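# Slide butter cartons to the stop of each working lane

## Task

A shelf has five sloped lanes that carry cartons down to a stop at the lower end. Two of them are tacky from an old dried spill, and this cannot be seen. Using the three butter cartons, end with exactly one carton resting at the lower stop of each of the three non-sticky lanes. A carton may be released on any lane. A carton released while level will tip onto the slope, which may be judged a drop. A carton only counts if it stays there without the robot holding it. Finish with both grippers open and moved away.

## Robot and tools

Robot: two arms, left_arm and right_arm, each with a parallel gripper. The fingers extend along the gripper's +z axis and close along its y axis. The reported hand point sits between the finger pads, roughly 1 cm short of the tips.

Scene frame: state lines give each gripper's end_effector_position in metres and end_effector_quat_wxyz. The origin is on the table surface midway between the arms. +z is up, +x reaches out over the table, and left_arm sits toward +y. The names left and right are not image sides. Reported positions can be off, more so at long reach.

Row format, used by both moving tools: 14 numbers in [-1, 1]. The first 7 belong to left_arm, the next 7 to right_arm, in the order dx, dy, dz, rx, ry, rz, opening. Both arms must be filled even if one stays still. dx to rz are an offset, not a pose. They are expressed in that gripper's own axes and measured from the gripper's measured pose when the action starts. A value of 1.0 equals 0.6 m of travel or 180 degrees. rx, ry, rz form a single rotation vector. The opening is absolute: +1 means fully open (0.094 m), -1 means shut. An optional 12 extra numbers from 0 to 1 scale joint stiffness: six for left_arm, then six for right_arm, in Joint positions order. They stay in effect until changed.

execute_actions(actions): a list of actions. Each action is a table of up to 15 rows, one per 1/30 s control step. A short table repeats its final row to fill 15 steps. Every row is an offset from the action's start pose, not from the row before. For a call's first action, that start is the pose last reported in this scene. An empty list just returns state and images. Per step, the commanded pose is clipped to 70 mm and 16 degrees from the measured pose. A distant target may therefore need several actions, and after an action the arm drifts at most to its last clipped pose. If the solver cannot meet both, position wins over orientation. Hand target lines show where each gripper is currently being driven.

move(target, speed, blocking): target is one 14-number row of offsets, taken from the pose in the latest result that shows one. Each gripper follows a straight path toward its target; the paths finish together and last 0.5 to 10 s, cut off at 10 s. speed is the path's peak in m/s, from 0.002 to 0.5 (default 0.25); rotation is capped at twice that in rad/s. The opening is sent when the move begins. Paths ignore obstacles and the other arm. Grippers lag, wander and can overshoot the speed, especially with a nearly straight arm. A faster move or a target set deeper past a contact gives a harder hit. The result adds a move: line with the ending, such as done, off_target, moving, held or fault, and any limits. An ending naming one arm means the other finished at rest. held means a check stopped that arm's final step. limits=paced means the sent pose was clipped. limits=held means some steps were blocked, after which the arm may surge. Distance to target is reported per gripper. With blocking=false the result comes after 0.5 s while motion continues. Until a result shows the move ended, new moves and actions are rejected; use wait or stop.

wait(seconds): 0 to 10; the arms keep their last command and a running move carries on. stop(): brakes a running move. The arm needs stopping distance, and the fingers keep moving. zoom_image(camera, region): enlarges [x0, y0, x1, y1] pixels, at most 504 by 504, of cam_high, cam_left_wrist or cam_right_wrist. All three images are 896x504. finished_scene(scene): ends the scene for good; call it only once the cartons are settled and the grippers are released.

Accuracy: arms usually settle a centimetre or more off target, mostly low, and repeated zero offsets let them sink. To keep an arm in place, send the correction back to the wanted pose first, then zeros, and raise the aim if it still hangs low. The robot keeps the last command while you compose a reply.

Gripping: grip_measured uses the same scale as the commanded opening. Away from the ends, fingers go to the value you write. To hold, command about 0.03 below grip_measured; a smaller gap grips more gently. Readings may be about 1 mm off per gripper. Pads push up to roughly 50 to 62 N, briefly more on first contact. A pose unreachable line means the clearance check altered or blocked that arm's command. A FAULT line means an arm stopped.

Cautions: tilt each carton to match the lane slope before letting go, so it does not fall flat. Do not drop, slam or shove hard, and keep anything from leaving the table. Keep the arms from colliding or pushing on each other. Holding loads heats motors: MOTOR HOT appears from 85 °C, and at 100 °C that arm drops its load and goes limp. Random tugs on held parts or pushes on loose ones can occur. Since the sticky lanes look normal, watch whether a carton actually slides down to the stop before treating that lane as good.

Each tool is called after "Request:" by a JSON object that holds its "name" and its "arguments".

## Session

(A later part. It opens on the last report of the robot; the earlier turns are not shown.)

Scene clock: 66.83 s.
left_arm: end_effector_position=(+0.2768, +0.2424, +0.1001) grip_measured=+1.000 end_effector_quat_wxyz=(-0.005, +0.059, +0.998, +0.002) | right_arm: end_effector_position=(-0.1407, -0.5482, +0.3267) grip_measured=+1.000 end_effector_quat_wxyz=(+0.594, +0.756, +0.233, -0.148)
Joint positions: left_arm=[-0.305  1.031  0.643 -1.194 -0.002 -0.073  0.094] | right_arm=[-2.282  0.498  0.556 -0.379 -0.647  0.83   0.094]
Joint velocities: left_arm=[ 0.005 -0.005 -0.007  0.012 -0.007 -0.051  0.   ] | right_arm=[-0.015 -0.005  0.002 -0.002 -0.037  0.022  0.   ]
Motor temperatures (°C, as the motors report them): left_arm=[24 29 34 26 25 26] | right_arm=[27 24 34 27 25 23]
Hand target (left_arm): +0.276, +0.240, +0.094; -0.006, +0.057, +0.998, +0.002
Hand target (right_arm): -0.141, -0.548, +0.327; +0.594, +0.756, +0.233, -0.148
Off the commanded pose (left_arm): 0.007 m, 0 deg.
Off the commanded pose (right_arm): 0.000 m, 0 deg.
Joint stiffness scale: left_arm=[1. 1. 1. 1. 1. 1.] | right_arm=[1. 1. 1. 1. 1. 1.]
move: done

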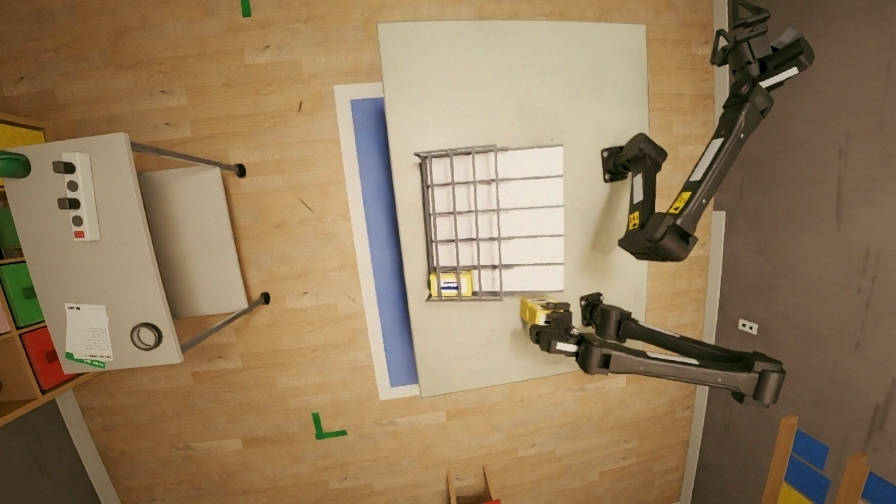

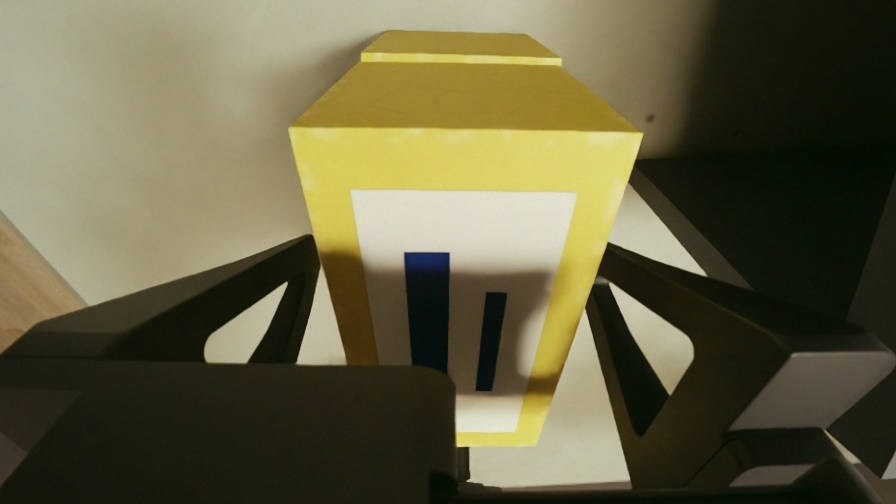

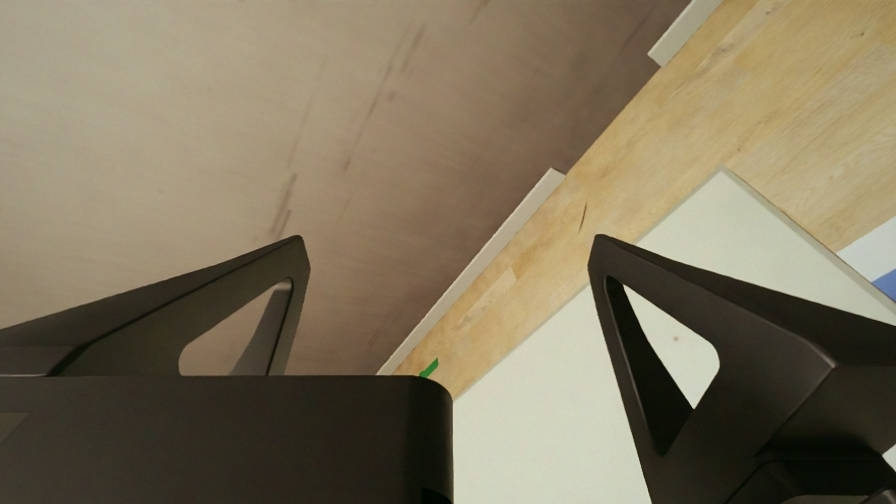

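Request:
{"name": "execute_actions", "arguments": {"actions": [[[0,0,0,0,0,0,0.28,0,0,0,0,0,0,1]],[[0,0,0,0,0,0,0.28,0,0,0,0,0,0,1]]]}}

Request:
{"name": "move", "arguments": {"target": [0,0,-0.3,0,0,-0.037,0.28,0,0,0,0,0,0,1], "speed": 0.2}}

Request:
{"name": "move", "arguments": {"target": [-0.08,-0.41,-0.04,0,0,0,0.28,0,0,0,0,0,0,1], "speed": 0.2}}

Scene clock: 71.13 s.
left_arm: end_effector_position=(+0.2768, +0.2420, +0.1001) grip_measured=+0.328 end_effector_quat_wxyz=(-0.005, +0.059, +0.998, +0.001) | right_arm: end_effector_position=(-0.1407, -0.5482, +0.3267) grip_measured=+1.000 end_effector_quat_wxyz=(+0.594, +0.756, +0.233, -0.148)
Joint positions: left_arm=[-0.305  1.031  0.643 -1.194 -0.    -0.073  0.062] | right_arm=[-2.282  0.498  0.556 -0.379 -0.647  0.83   0.094]
Joint velocities: left_arm=[-0.015 -0.015  0.002 -0.002 -0.022 -0.007 -0.002] | right_arm=[-0.005 -0.015 -0.002 -0.002 -0.037  0.007  0.   ]
Motor temperatures (°C, as the motors report them): left_arm=[24 29 34 26 25 26] | right_arm=[27 24 34 27 25 23]
Hand target (left_arm): +0.277, +0.242, +0.100; -0.005, +0.059, +0.998, +0.001
Hand target (right_arm): -0.141, -0.548, +0.327; +0.594, +0.756, +0.233, -0.148
Off the commanded pose (left_arm): 0.000 m, 0 deg.
Off the commanded pose (right_arm): 0.000 m, 0 deg.
Joint stiffness scale: left_arm=[1. 1. 1. 1. 1. 1.] | right_arm=[1. 1. 1. 1. 1. 1.]

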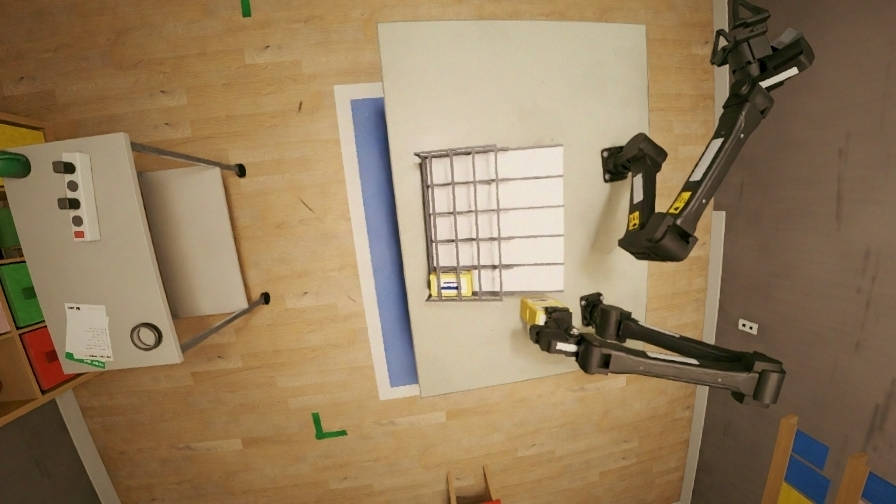

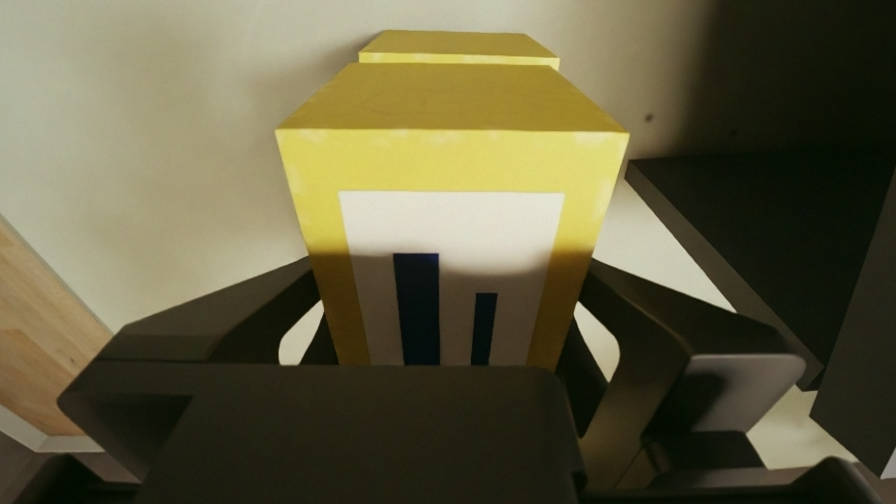

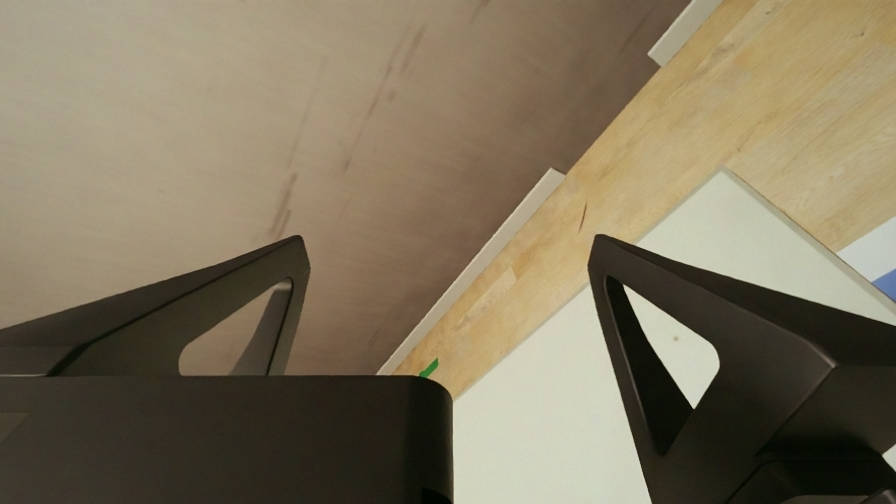

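Scene clock: 72.43 s.
left_arm: end_effector_position=(+0.2716, +0.2430, +0.2530) grip_measured=+0.329 end_effector_quat_wxyz=(-0.023, +0.012, +1.000, +0.004) | right_arm: end_effector_position=(-0.1407, -0.5482, +0.3267) grip_measured=+1.000 end_effector_quat_wxyz=(+0.594, +0.756, +0.233, -0.148)
Joint positions: left_arm=[-0.305  0.962  1.011 -1.665 -0.    -0.165  0.062] | right_arm=[-2.282  0.498  0.556 -0.379 -0.647  0.83   0.094]
Joint velocities: left_arm=[ 0.005  0.005  0.002 -0.027  0.022 -0.066  0.001] | right_arm=[-0.015 -0.015 -0.012  0.022 -0.037 -0.066  0.   ]
Motor temperatures (°C, as the motors report them): left_arm=[24 29 35 26 25 26] | right_arm=[27 24 34 27 25 23]
Hand target (left_arm): +0.279, +0.242, +0.279; +0.004, +0.001, +1.000, -0.001
Hand target (right_arm): -0.141, -0.548, +0.327; +0.594, +0.756, +0.233, -0.148
Off the commanded pose (left_arm): 0.028 m, 2 deg.
Off the commanded pose (right_arm): 0.000 m, 0 deg.
Joint stiffness scale: left_arm=[1. 1. 1. 1. 1. 1.] | right_arm=[1. 1. 1. 1. 1. 1.]
joint sent to its limit (left arm) — the command would take joint 4 (wrist pitch) past its lower limit, so that joint was sent only as far as its limit.
move: off_target (left_arm)

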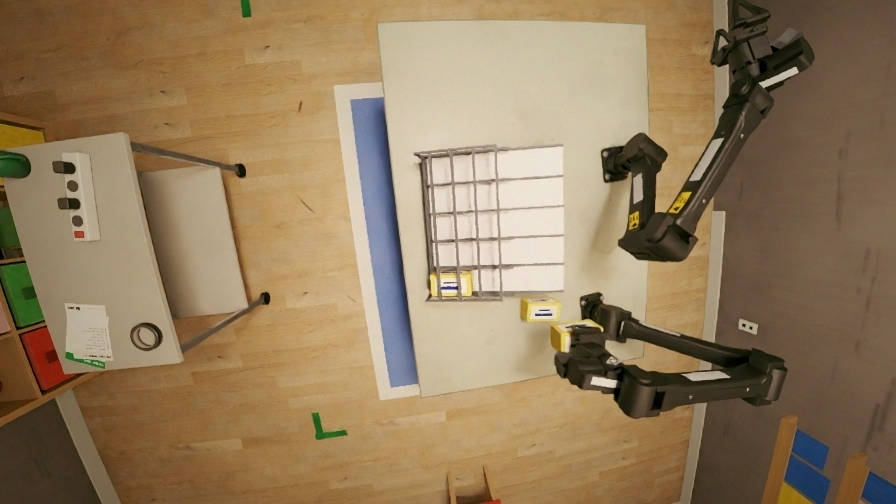

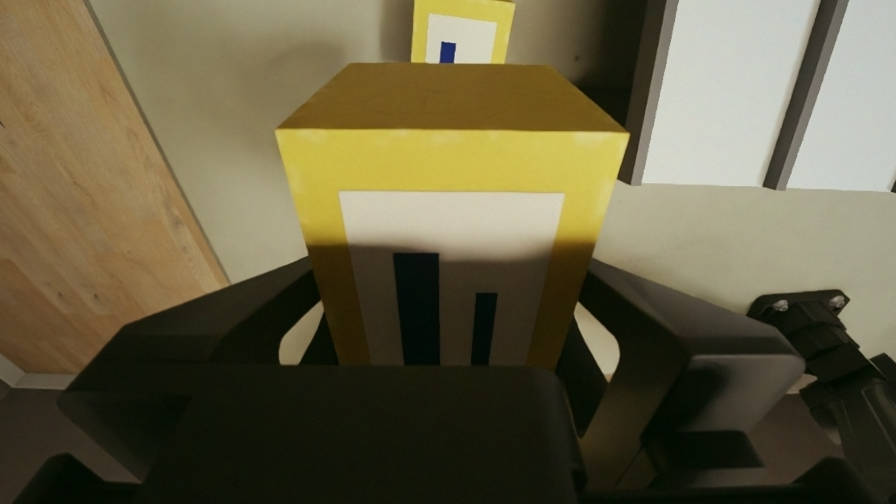

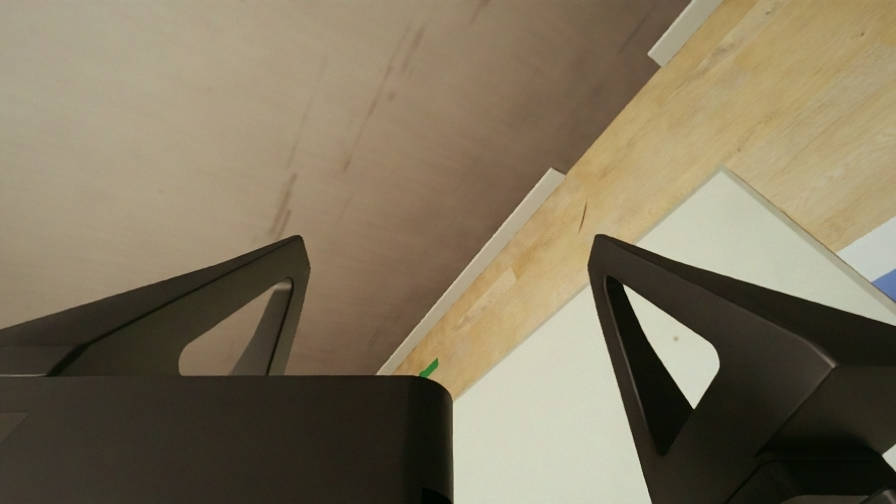

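Scene clock: 74.20 s.
left_arm: end_effector_position=(+0.3004, +0.0082, +0.2428) grip_measured=+0.328 end_effector_quat_wxyz=(-0.053, +0.020, +0.998, +0.031) | right_arm: end_effector_position=(-0.1407, -0.5482, +0.3267) grip_measured=+1.000 end_effector_quat_wxyz=(+0.594, +0.756, +0.233, -0.148)
Joint positions: left_arm=[-0.927  1.406  1.331 -1.615  0.032 -0.771  0.062] | right_arm=[-2.282  0.498  0.556 -0.379 -0.647  0.83   0.094]
Joint velocities: left_arm=[-0.024  0.005 -0.002 -0.002 -0.037  0.007 -0.001] | right_arm=[-0.005 -0.005  0.002 -0.007 -0.022 -0.037  0.   ]
Motor temperatures (°C, as the motors report them): left_arm=[24 29 35 26 25 26] | right_arm=[27 24 34 27 25 23]
Hand target (left_arm): +0.312, -0.006, +0.272; -0.023, +0.013, +1.000, +0.002
Hand target (right_arm): -0.141, -0.548, +0.327; +0.594, +0.756, +0.233, -0.148
Off the commanded pose (left_arm): 0.035 m, 5 deg.
Off the commanded pose (right_arm): 0.000 m, 0 deg.
Joint stiffness scale: left_arm=[1. 1. 1. 1. 1. 1.] | right_arm=[1. 1. 1. 1. 1. 1.]
move: off_target (left_arm)

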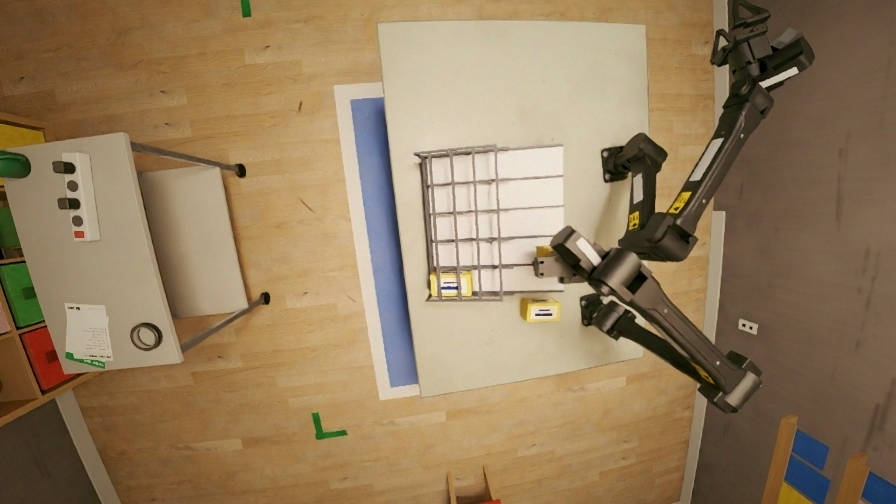

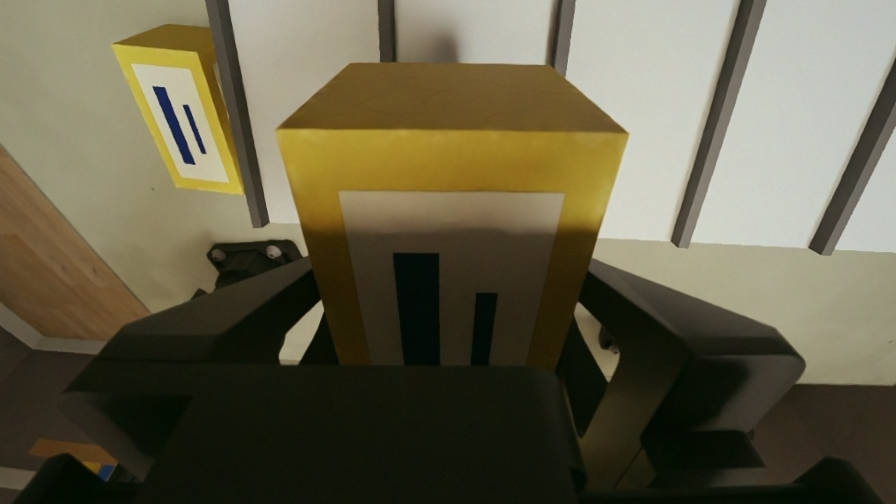

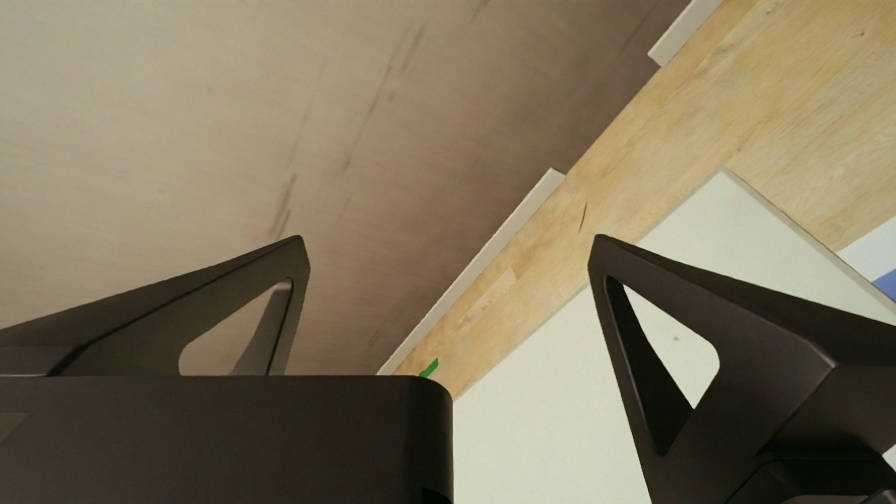

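Request:
{"name": "move", "arguments": {"target": [-0.035,-0.008,0.07,0.02,0.058,-0.012,0.28,0,0,0,0,0,0,1], "speed": 0.08}}

Scene clock: 77.33 s.
left_arm: end_effector_position=(+0.3127, +0.0057, +0.1969) grip_measured=+0.329 end_effector_quat_wxyz=(-0.146, -0.008, +0.989, +0.012) | right_arm: end_effector_position=(-0.1407, -0.5482, +0.3267) grip_measured=+1.000 end_effector_quat_wxyz=(+0.594, +0.756, +0.233, -0.148)
Joint positions: left_arm=[-0.844  1.521  1.312 -1.599  0.178 -0.724  0.062] | right_arm=[-2.282  0.498  0.556 -0.379 -0.647  0.83   0.094]
Joint velocities: left_arm=[-0.005 -0.005 -0.002  0.012  0.022  0.051 -0.002] | right_arm=[-0.005 -0.005  0.002 -0.007 -0.007  0.037  0.   ]
Motor temperatures (°C, as the motors report them): left_arm=[24 29 36 26 25 26] | right_arm=[27 24 34 27 25 23]
Hand target (left_arm): +0.316, +0.006, +0.198; -0.144, -0.003, +0.990, +0.003
Hand target (right_arm): -0.141, -0.548, +0.327; +0.594, +0.756, +0.233, -0.148
Off the commanded pose (left_arm): 0.004 m, 1 deg.
Off the commanded pose (right_arm): 0.000 m, 0 deg.
Joint stiffness scale: left_arm=[1. 1. 1. 1. 1. 1.] | right_arm=[1. 1. 1. 1. 1. 1.]
move: done

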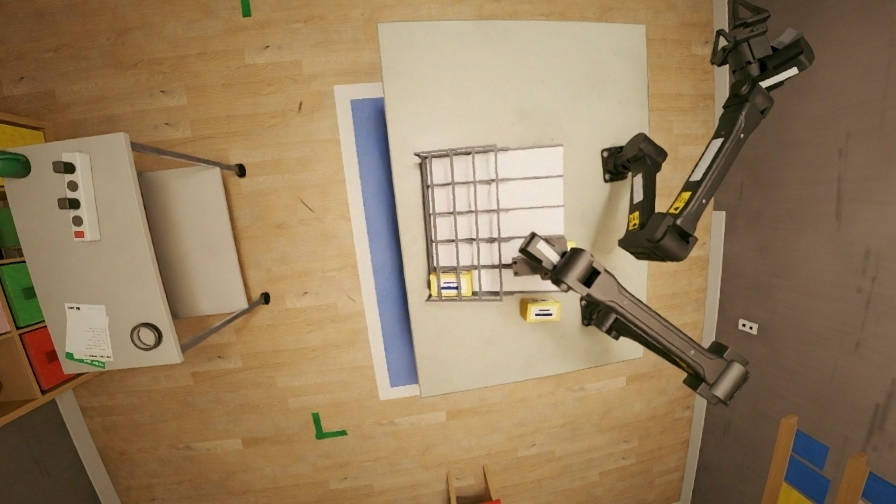

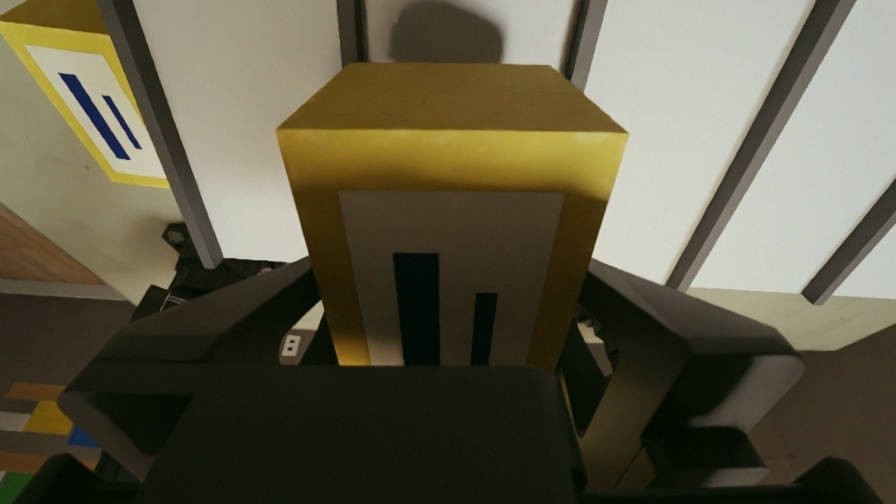

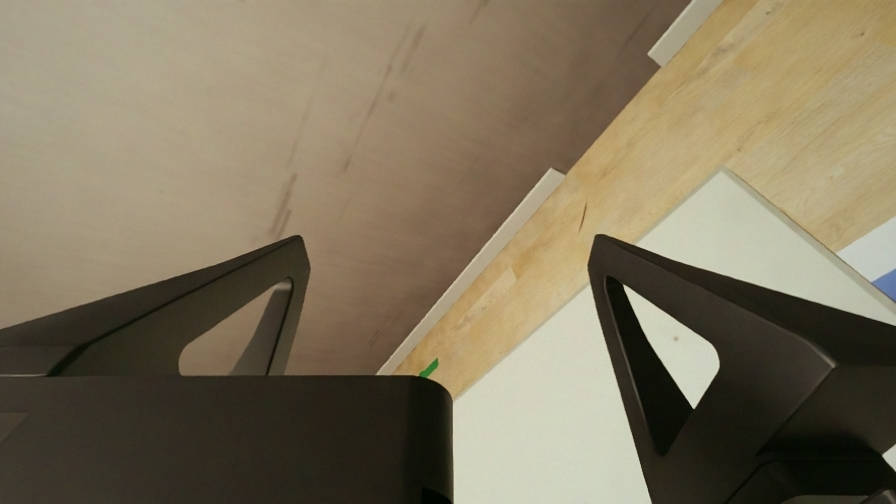

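Needs ~5 mm toward −y.

Request:
{"name": "move", "arguments": {"target": [-0.01,-0.014,0.04,0,0,0,0.28,0,0,0,0,0,0,1], "speed": 0.03}}

Scene clock: 80.30 s.
left_arm: end_effector_position=(+0.3134, +0.0032, +0.1727) grip_measured=+0.329 end_effector_quat_wxyz=(-0.149, -0.005, +0.989, +0.015) | right_arm: end_effector_position=(-0.1407, -0.5482, +0.3267) grip_measured=+1.000 end_effector_quat_wxyz=(+0.594, +0.756, +0.233, -0.148)
Joint positions: left_arm=[-0.848  1.546  1.275 -1.544  0.178 -0.723  0.062] | right_arm=[-2.282  0.498  0.556 -0.379 -0.647  0.83   0.094]
Joint velocities: left_arm=[-0.005  0.005 -0.002 -0.002 -0.066  0.022 -0.   ] | right_arm=[ 0.015  0.005  0.002 -0.012 -0.051 -0.022  0.   ]
Motor temperatures (°C, as the motors report them): left_arm=[24 29 35 26 25 26] | right_arm=[27 24 34 27 25 23]
Hand target (left_arm): +0.311, -0.002, +0.172; -0.146, -0.007, +0.989, +0.012
Hand target (right_arm): -0.141, -0.548, +0.327; +0.594, +0.756, +0.233, -0.148
Off the commanded pose (left_arm): 0.006 m, 0 deg.
Off the commanded pose (right_arm): 0.000 m, 0 deg.
Joint stiffness scale: left_arm=[1. 1. 1. 1. 1. 1.] | right_arm=[1. 1. 1. 1. 1. 1.]
move: done

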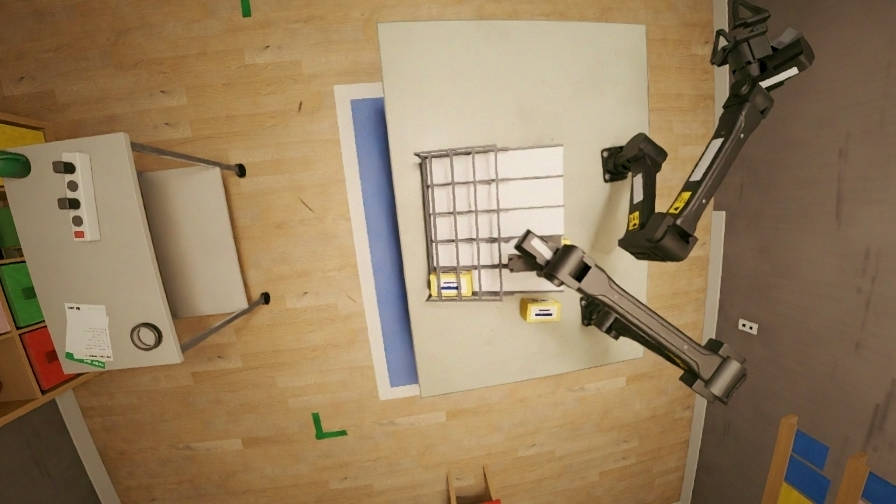

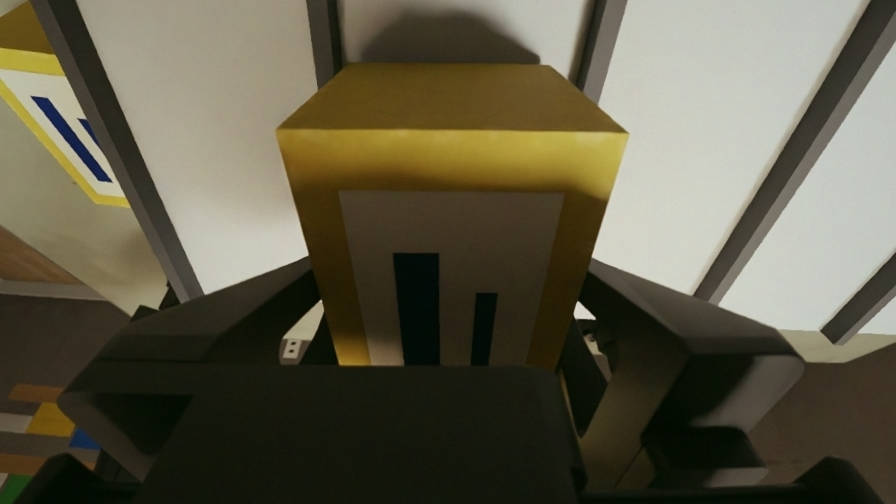

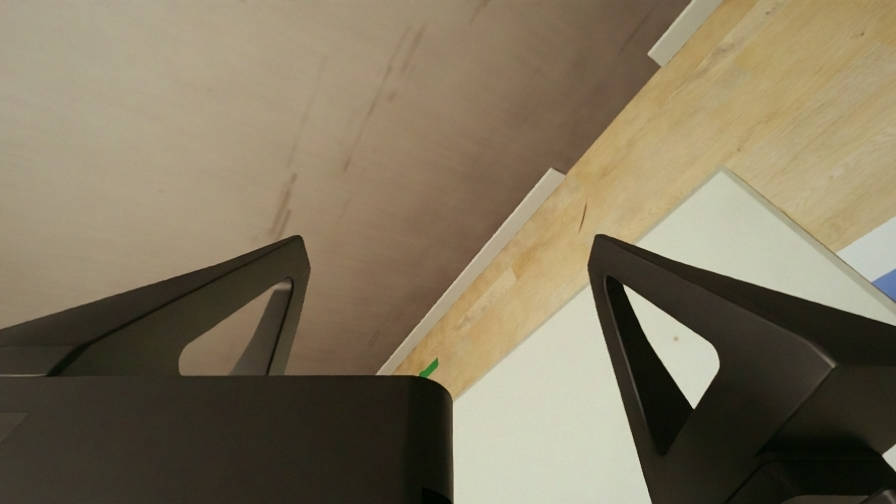

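Request:
{"name": "move", "arguments": {"target": [0,-0.022,0.012,0,0,0,0.28,0,0,0,0,0,0,1], "speed": 0.02}}

Scene clock: 84.07 s.
left_arm: end_effector_position=(+0.3131, +0.0011, +0.1676) grip_measured=+0.329 end_effector_quat_wxyz=(-0.152, -0.006, +0.988, +0.019) | right_arm: end_effector_position=(-0.1407, -0.5482, +0.3267) grip_measured=+1.000 end_effector_quat_wxyz=(+0.594, +0.756, +0.233, -0.148)
Joint positions: left_arm=[-0.853  1.559  1.275 -1.54   0.177 -0.728  0.062] | right_arm=[-2.282  0.498  0.556 -0.379 -0.647  0.83   0.094]
Joint velocities: left_arm=[-0.015 -0.005 -0.002 -0.007 -0.066 -0.037  0.   ] | right_arm=[ 0.005  0.005 -0.007 -0.017  0.037  0.022  0.   ]
Motor temperatures (°C, as the motors report them): left_arm=[24 29 35 26 25 26] | right_arm=[27 24 34 27 25 23]
Hand target (left_arm): +0.311, -0.010, +0.165; -0.149, -0.005, +0.989, +0.015
Hand target (right_arm): -0.141, -0.548, +0.327; +0.594, +0.756, +0.233, -0.148
Off the commanded pose (left_arm): 0.011 m, 1 deg.
Off the commanded pose (right_arm): 0.000 m, 0 deg.
Joint stiffness scale: left_arm=[1. 1. 1. 1. 1. 1.] | right_arm=[1. 1. 1. 1. 1. 1.]
move: off_target (left_arm)

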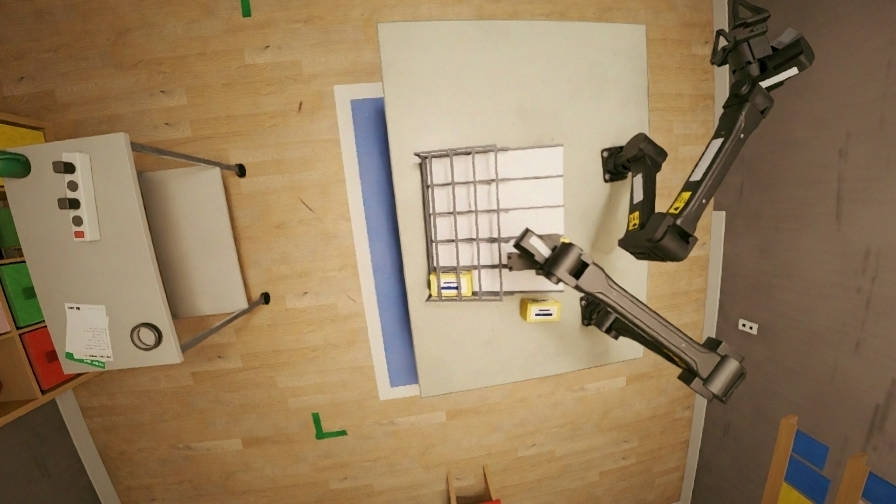

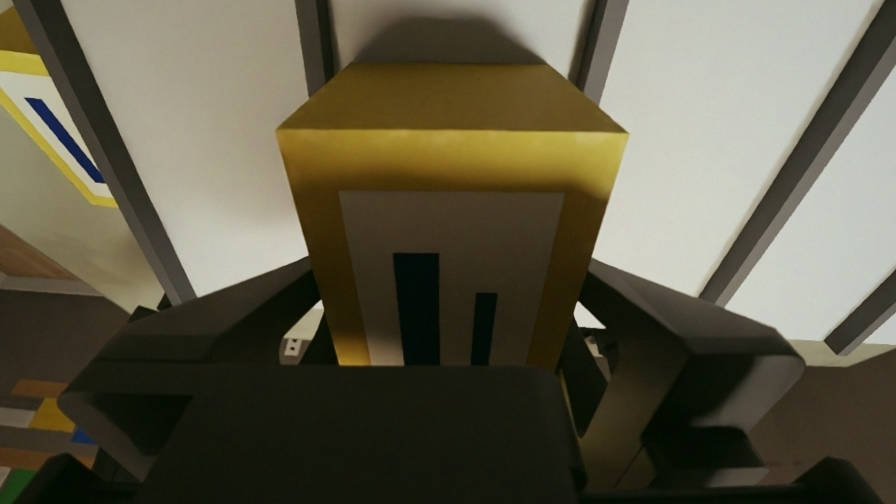

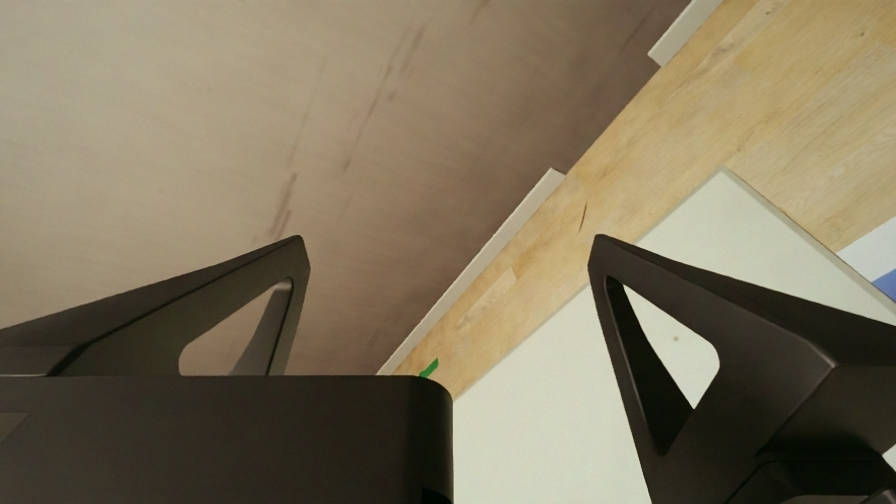

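Request:
{"name": "execute_actions", "arguments": {"actions": [[[0,0,0,0,0,0,0.28,0,0,0,0,0,0,1]],[[0,0,0,0,0,0,0.75,0,0,0,0,0,0,1]],[[0,0,0,0,0,0,0.75,0,0,0,0,0,0,1]],[[0,0,0,0,0,0,0.75,0,0,0,0,0,0,1]],[[0,0,0,0,0,0,0.75,0,0,0,0,0,0,1]]]}}

Scene clock: 88.47 s.
left_arm: end_effector_position=(+0.3131, +0.0012, +0.1675) grip_measured=+0.748 end_effector_quat_wxyz=(-0.152, -0.006, +0.988, +0.020) | right_arm: end_effector_position=(-0.1407, -0.5482, +0.3267) grip_measured=+1.000 end_effector_quat_wxyz=(+0.594, +0.756, +0.233, -0.148)
Joint positions: left_arm=[-0.853  1.559  1.275 -1.54   0.176 -0.728  0.082] | right_arm=[-2.282  0.498  0.556 -0.379 -0.647  0.83   0.094]
Joint velocities: left_arm=[ 0.005 -0.005 -0.002  0.007  0.037 -0.037 -0.001] | right_arm=[-0.005 -0.015 -0.002  0.002  0.037 -0.037  0.   ]
Motor temperatures (°C, as the motors report them): left_arm=[24 29 35 26 25 26] | right_arm=[27 24 34 27 25 23]
Hand target (left_arm): +0.313, +0.001, +0.168; -0.152, -0.006, +0.988, +0.020
Hand target (right_arm): -0.141, -0.548, +0.327; +0.594, +0.756, +0.233, -0.148
Off the commanded pose (left_arm): 0.000 m, 0 deg.
Off the commanded pose (right_arm): 0.000 m, 0 deg.
Joint stiffness scale: left_arm=[1. 1. 1. 1. 1. 1.] | right_arm=[1. 1. 1. 1. 1. 1.]

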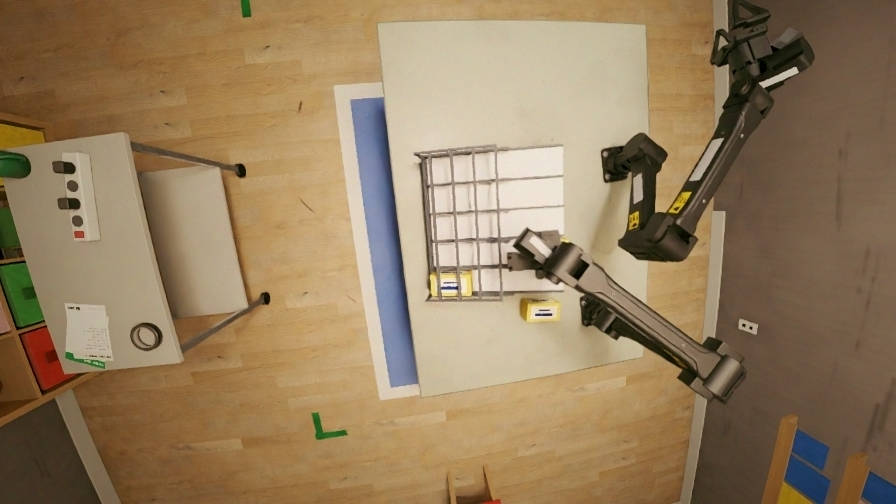

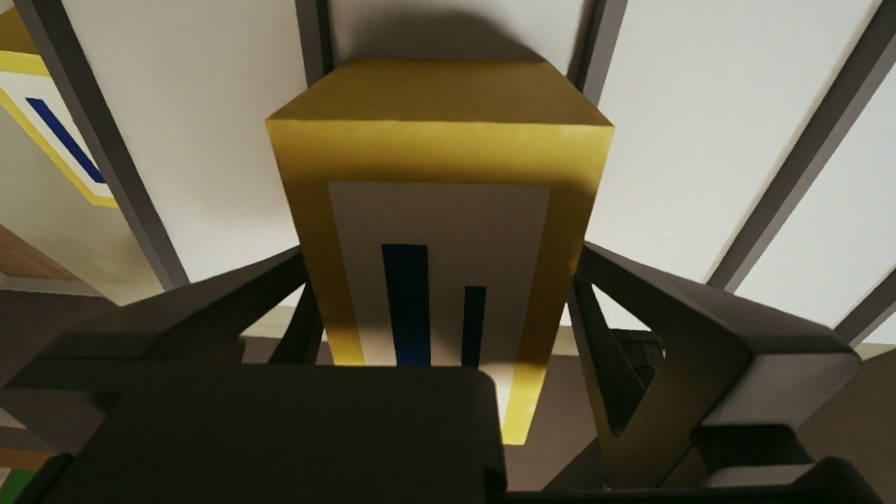

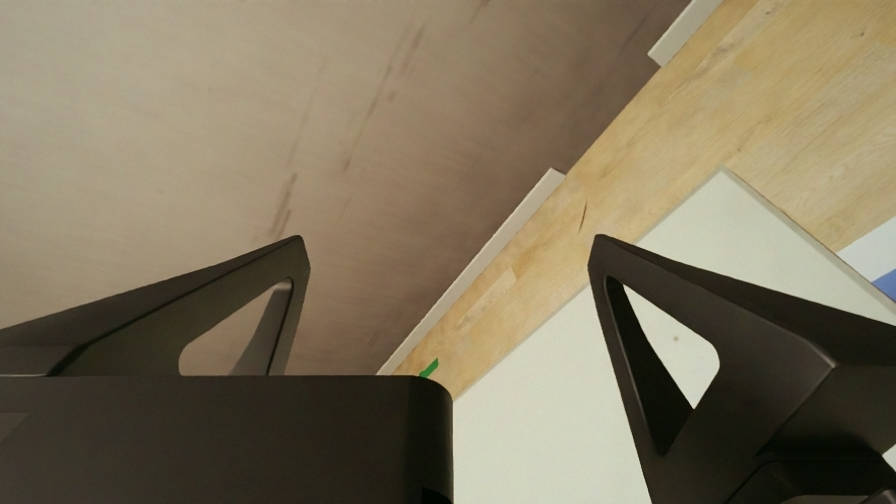

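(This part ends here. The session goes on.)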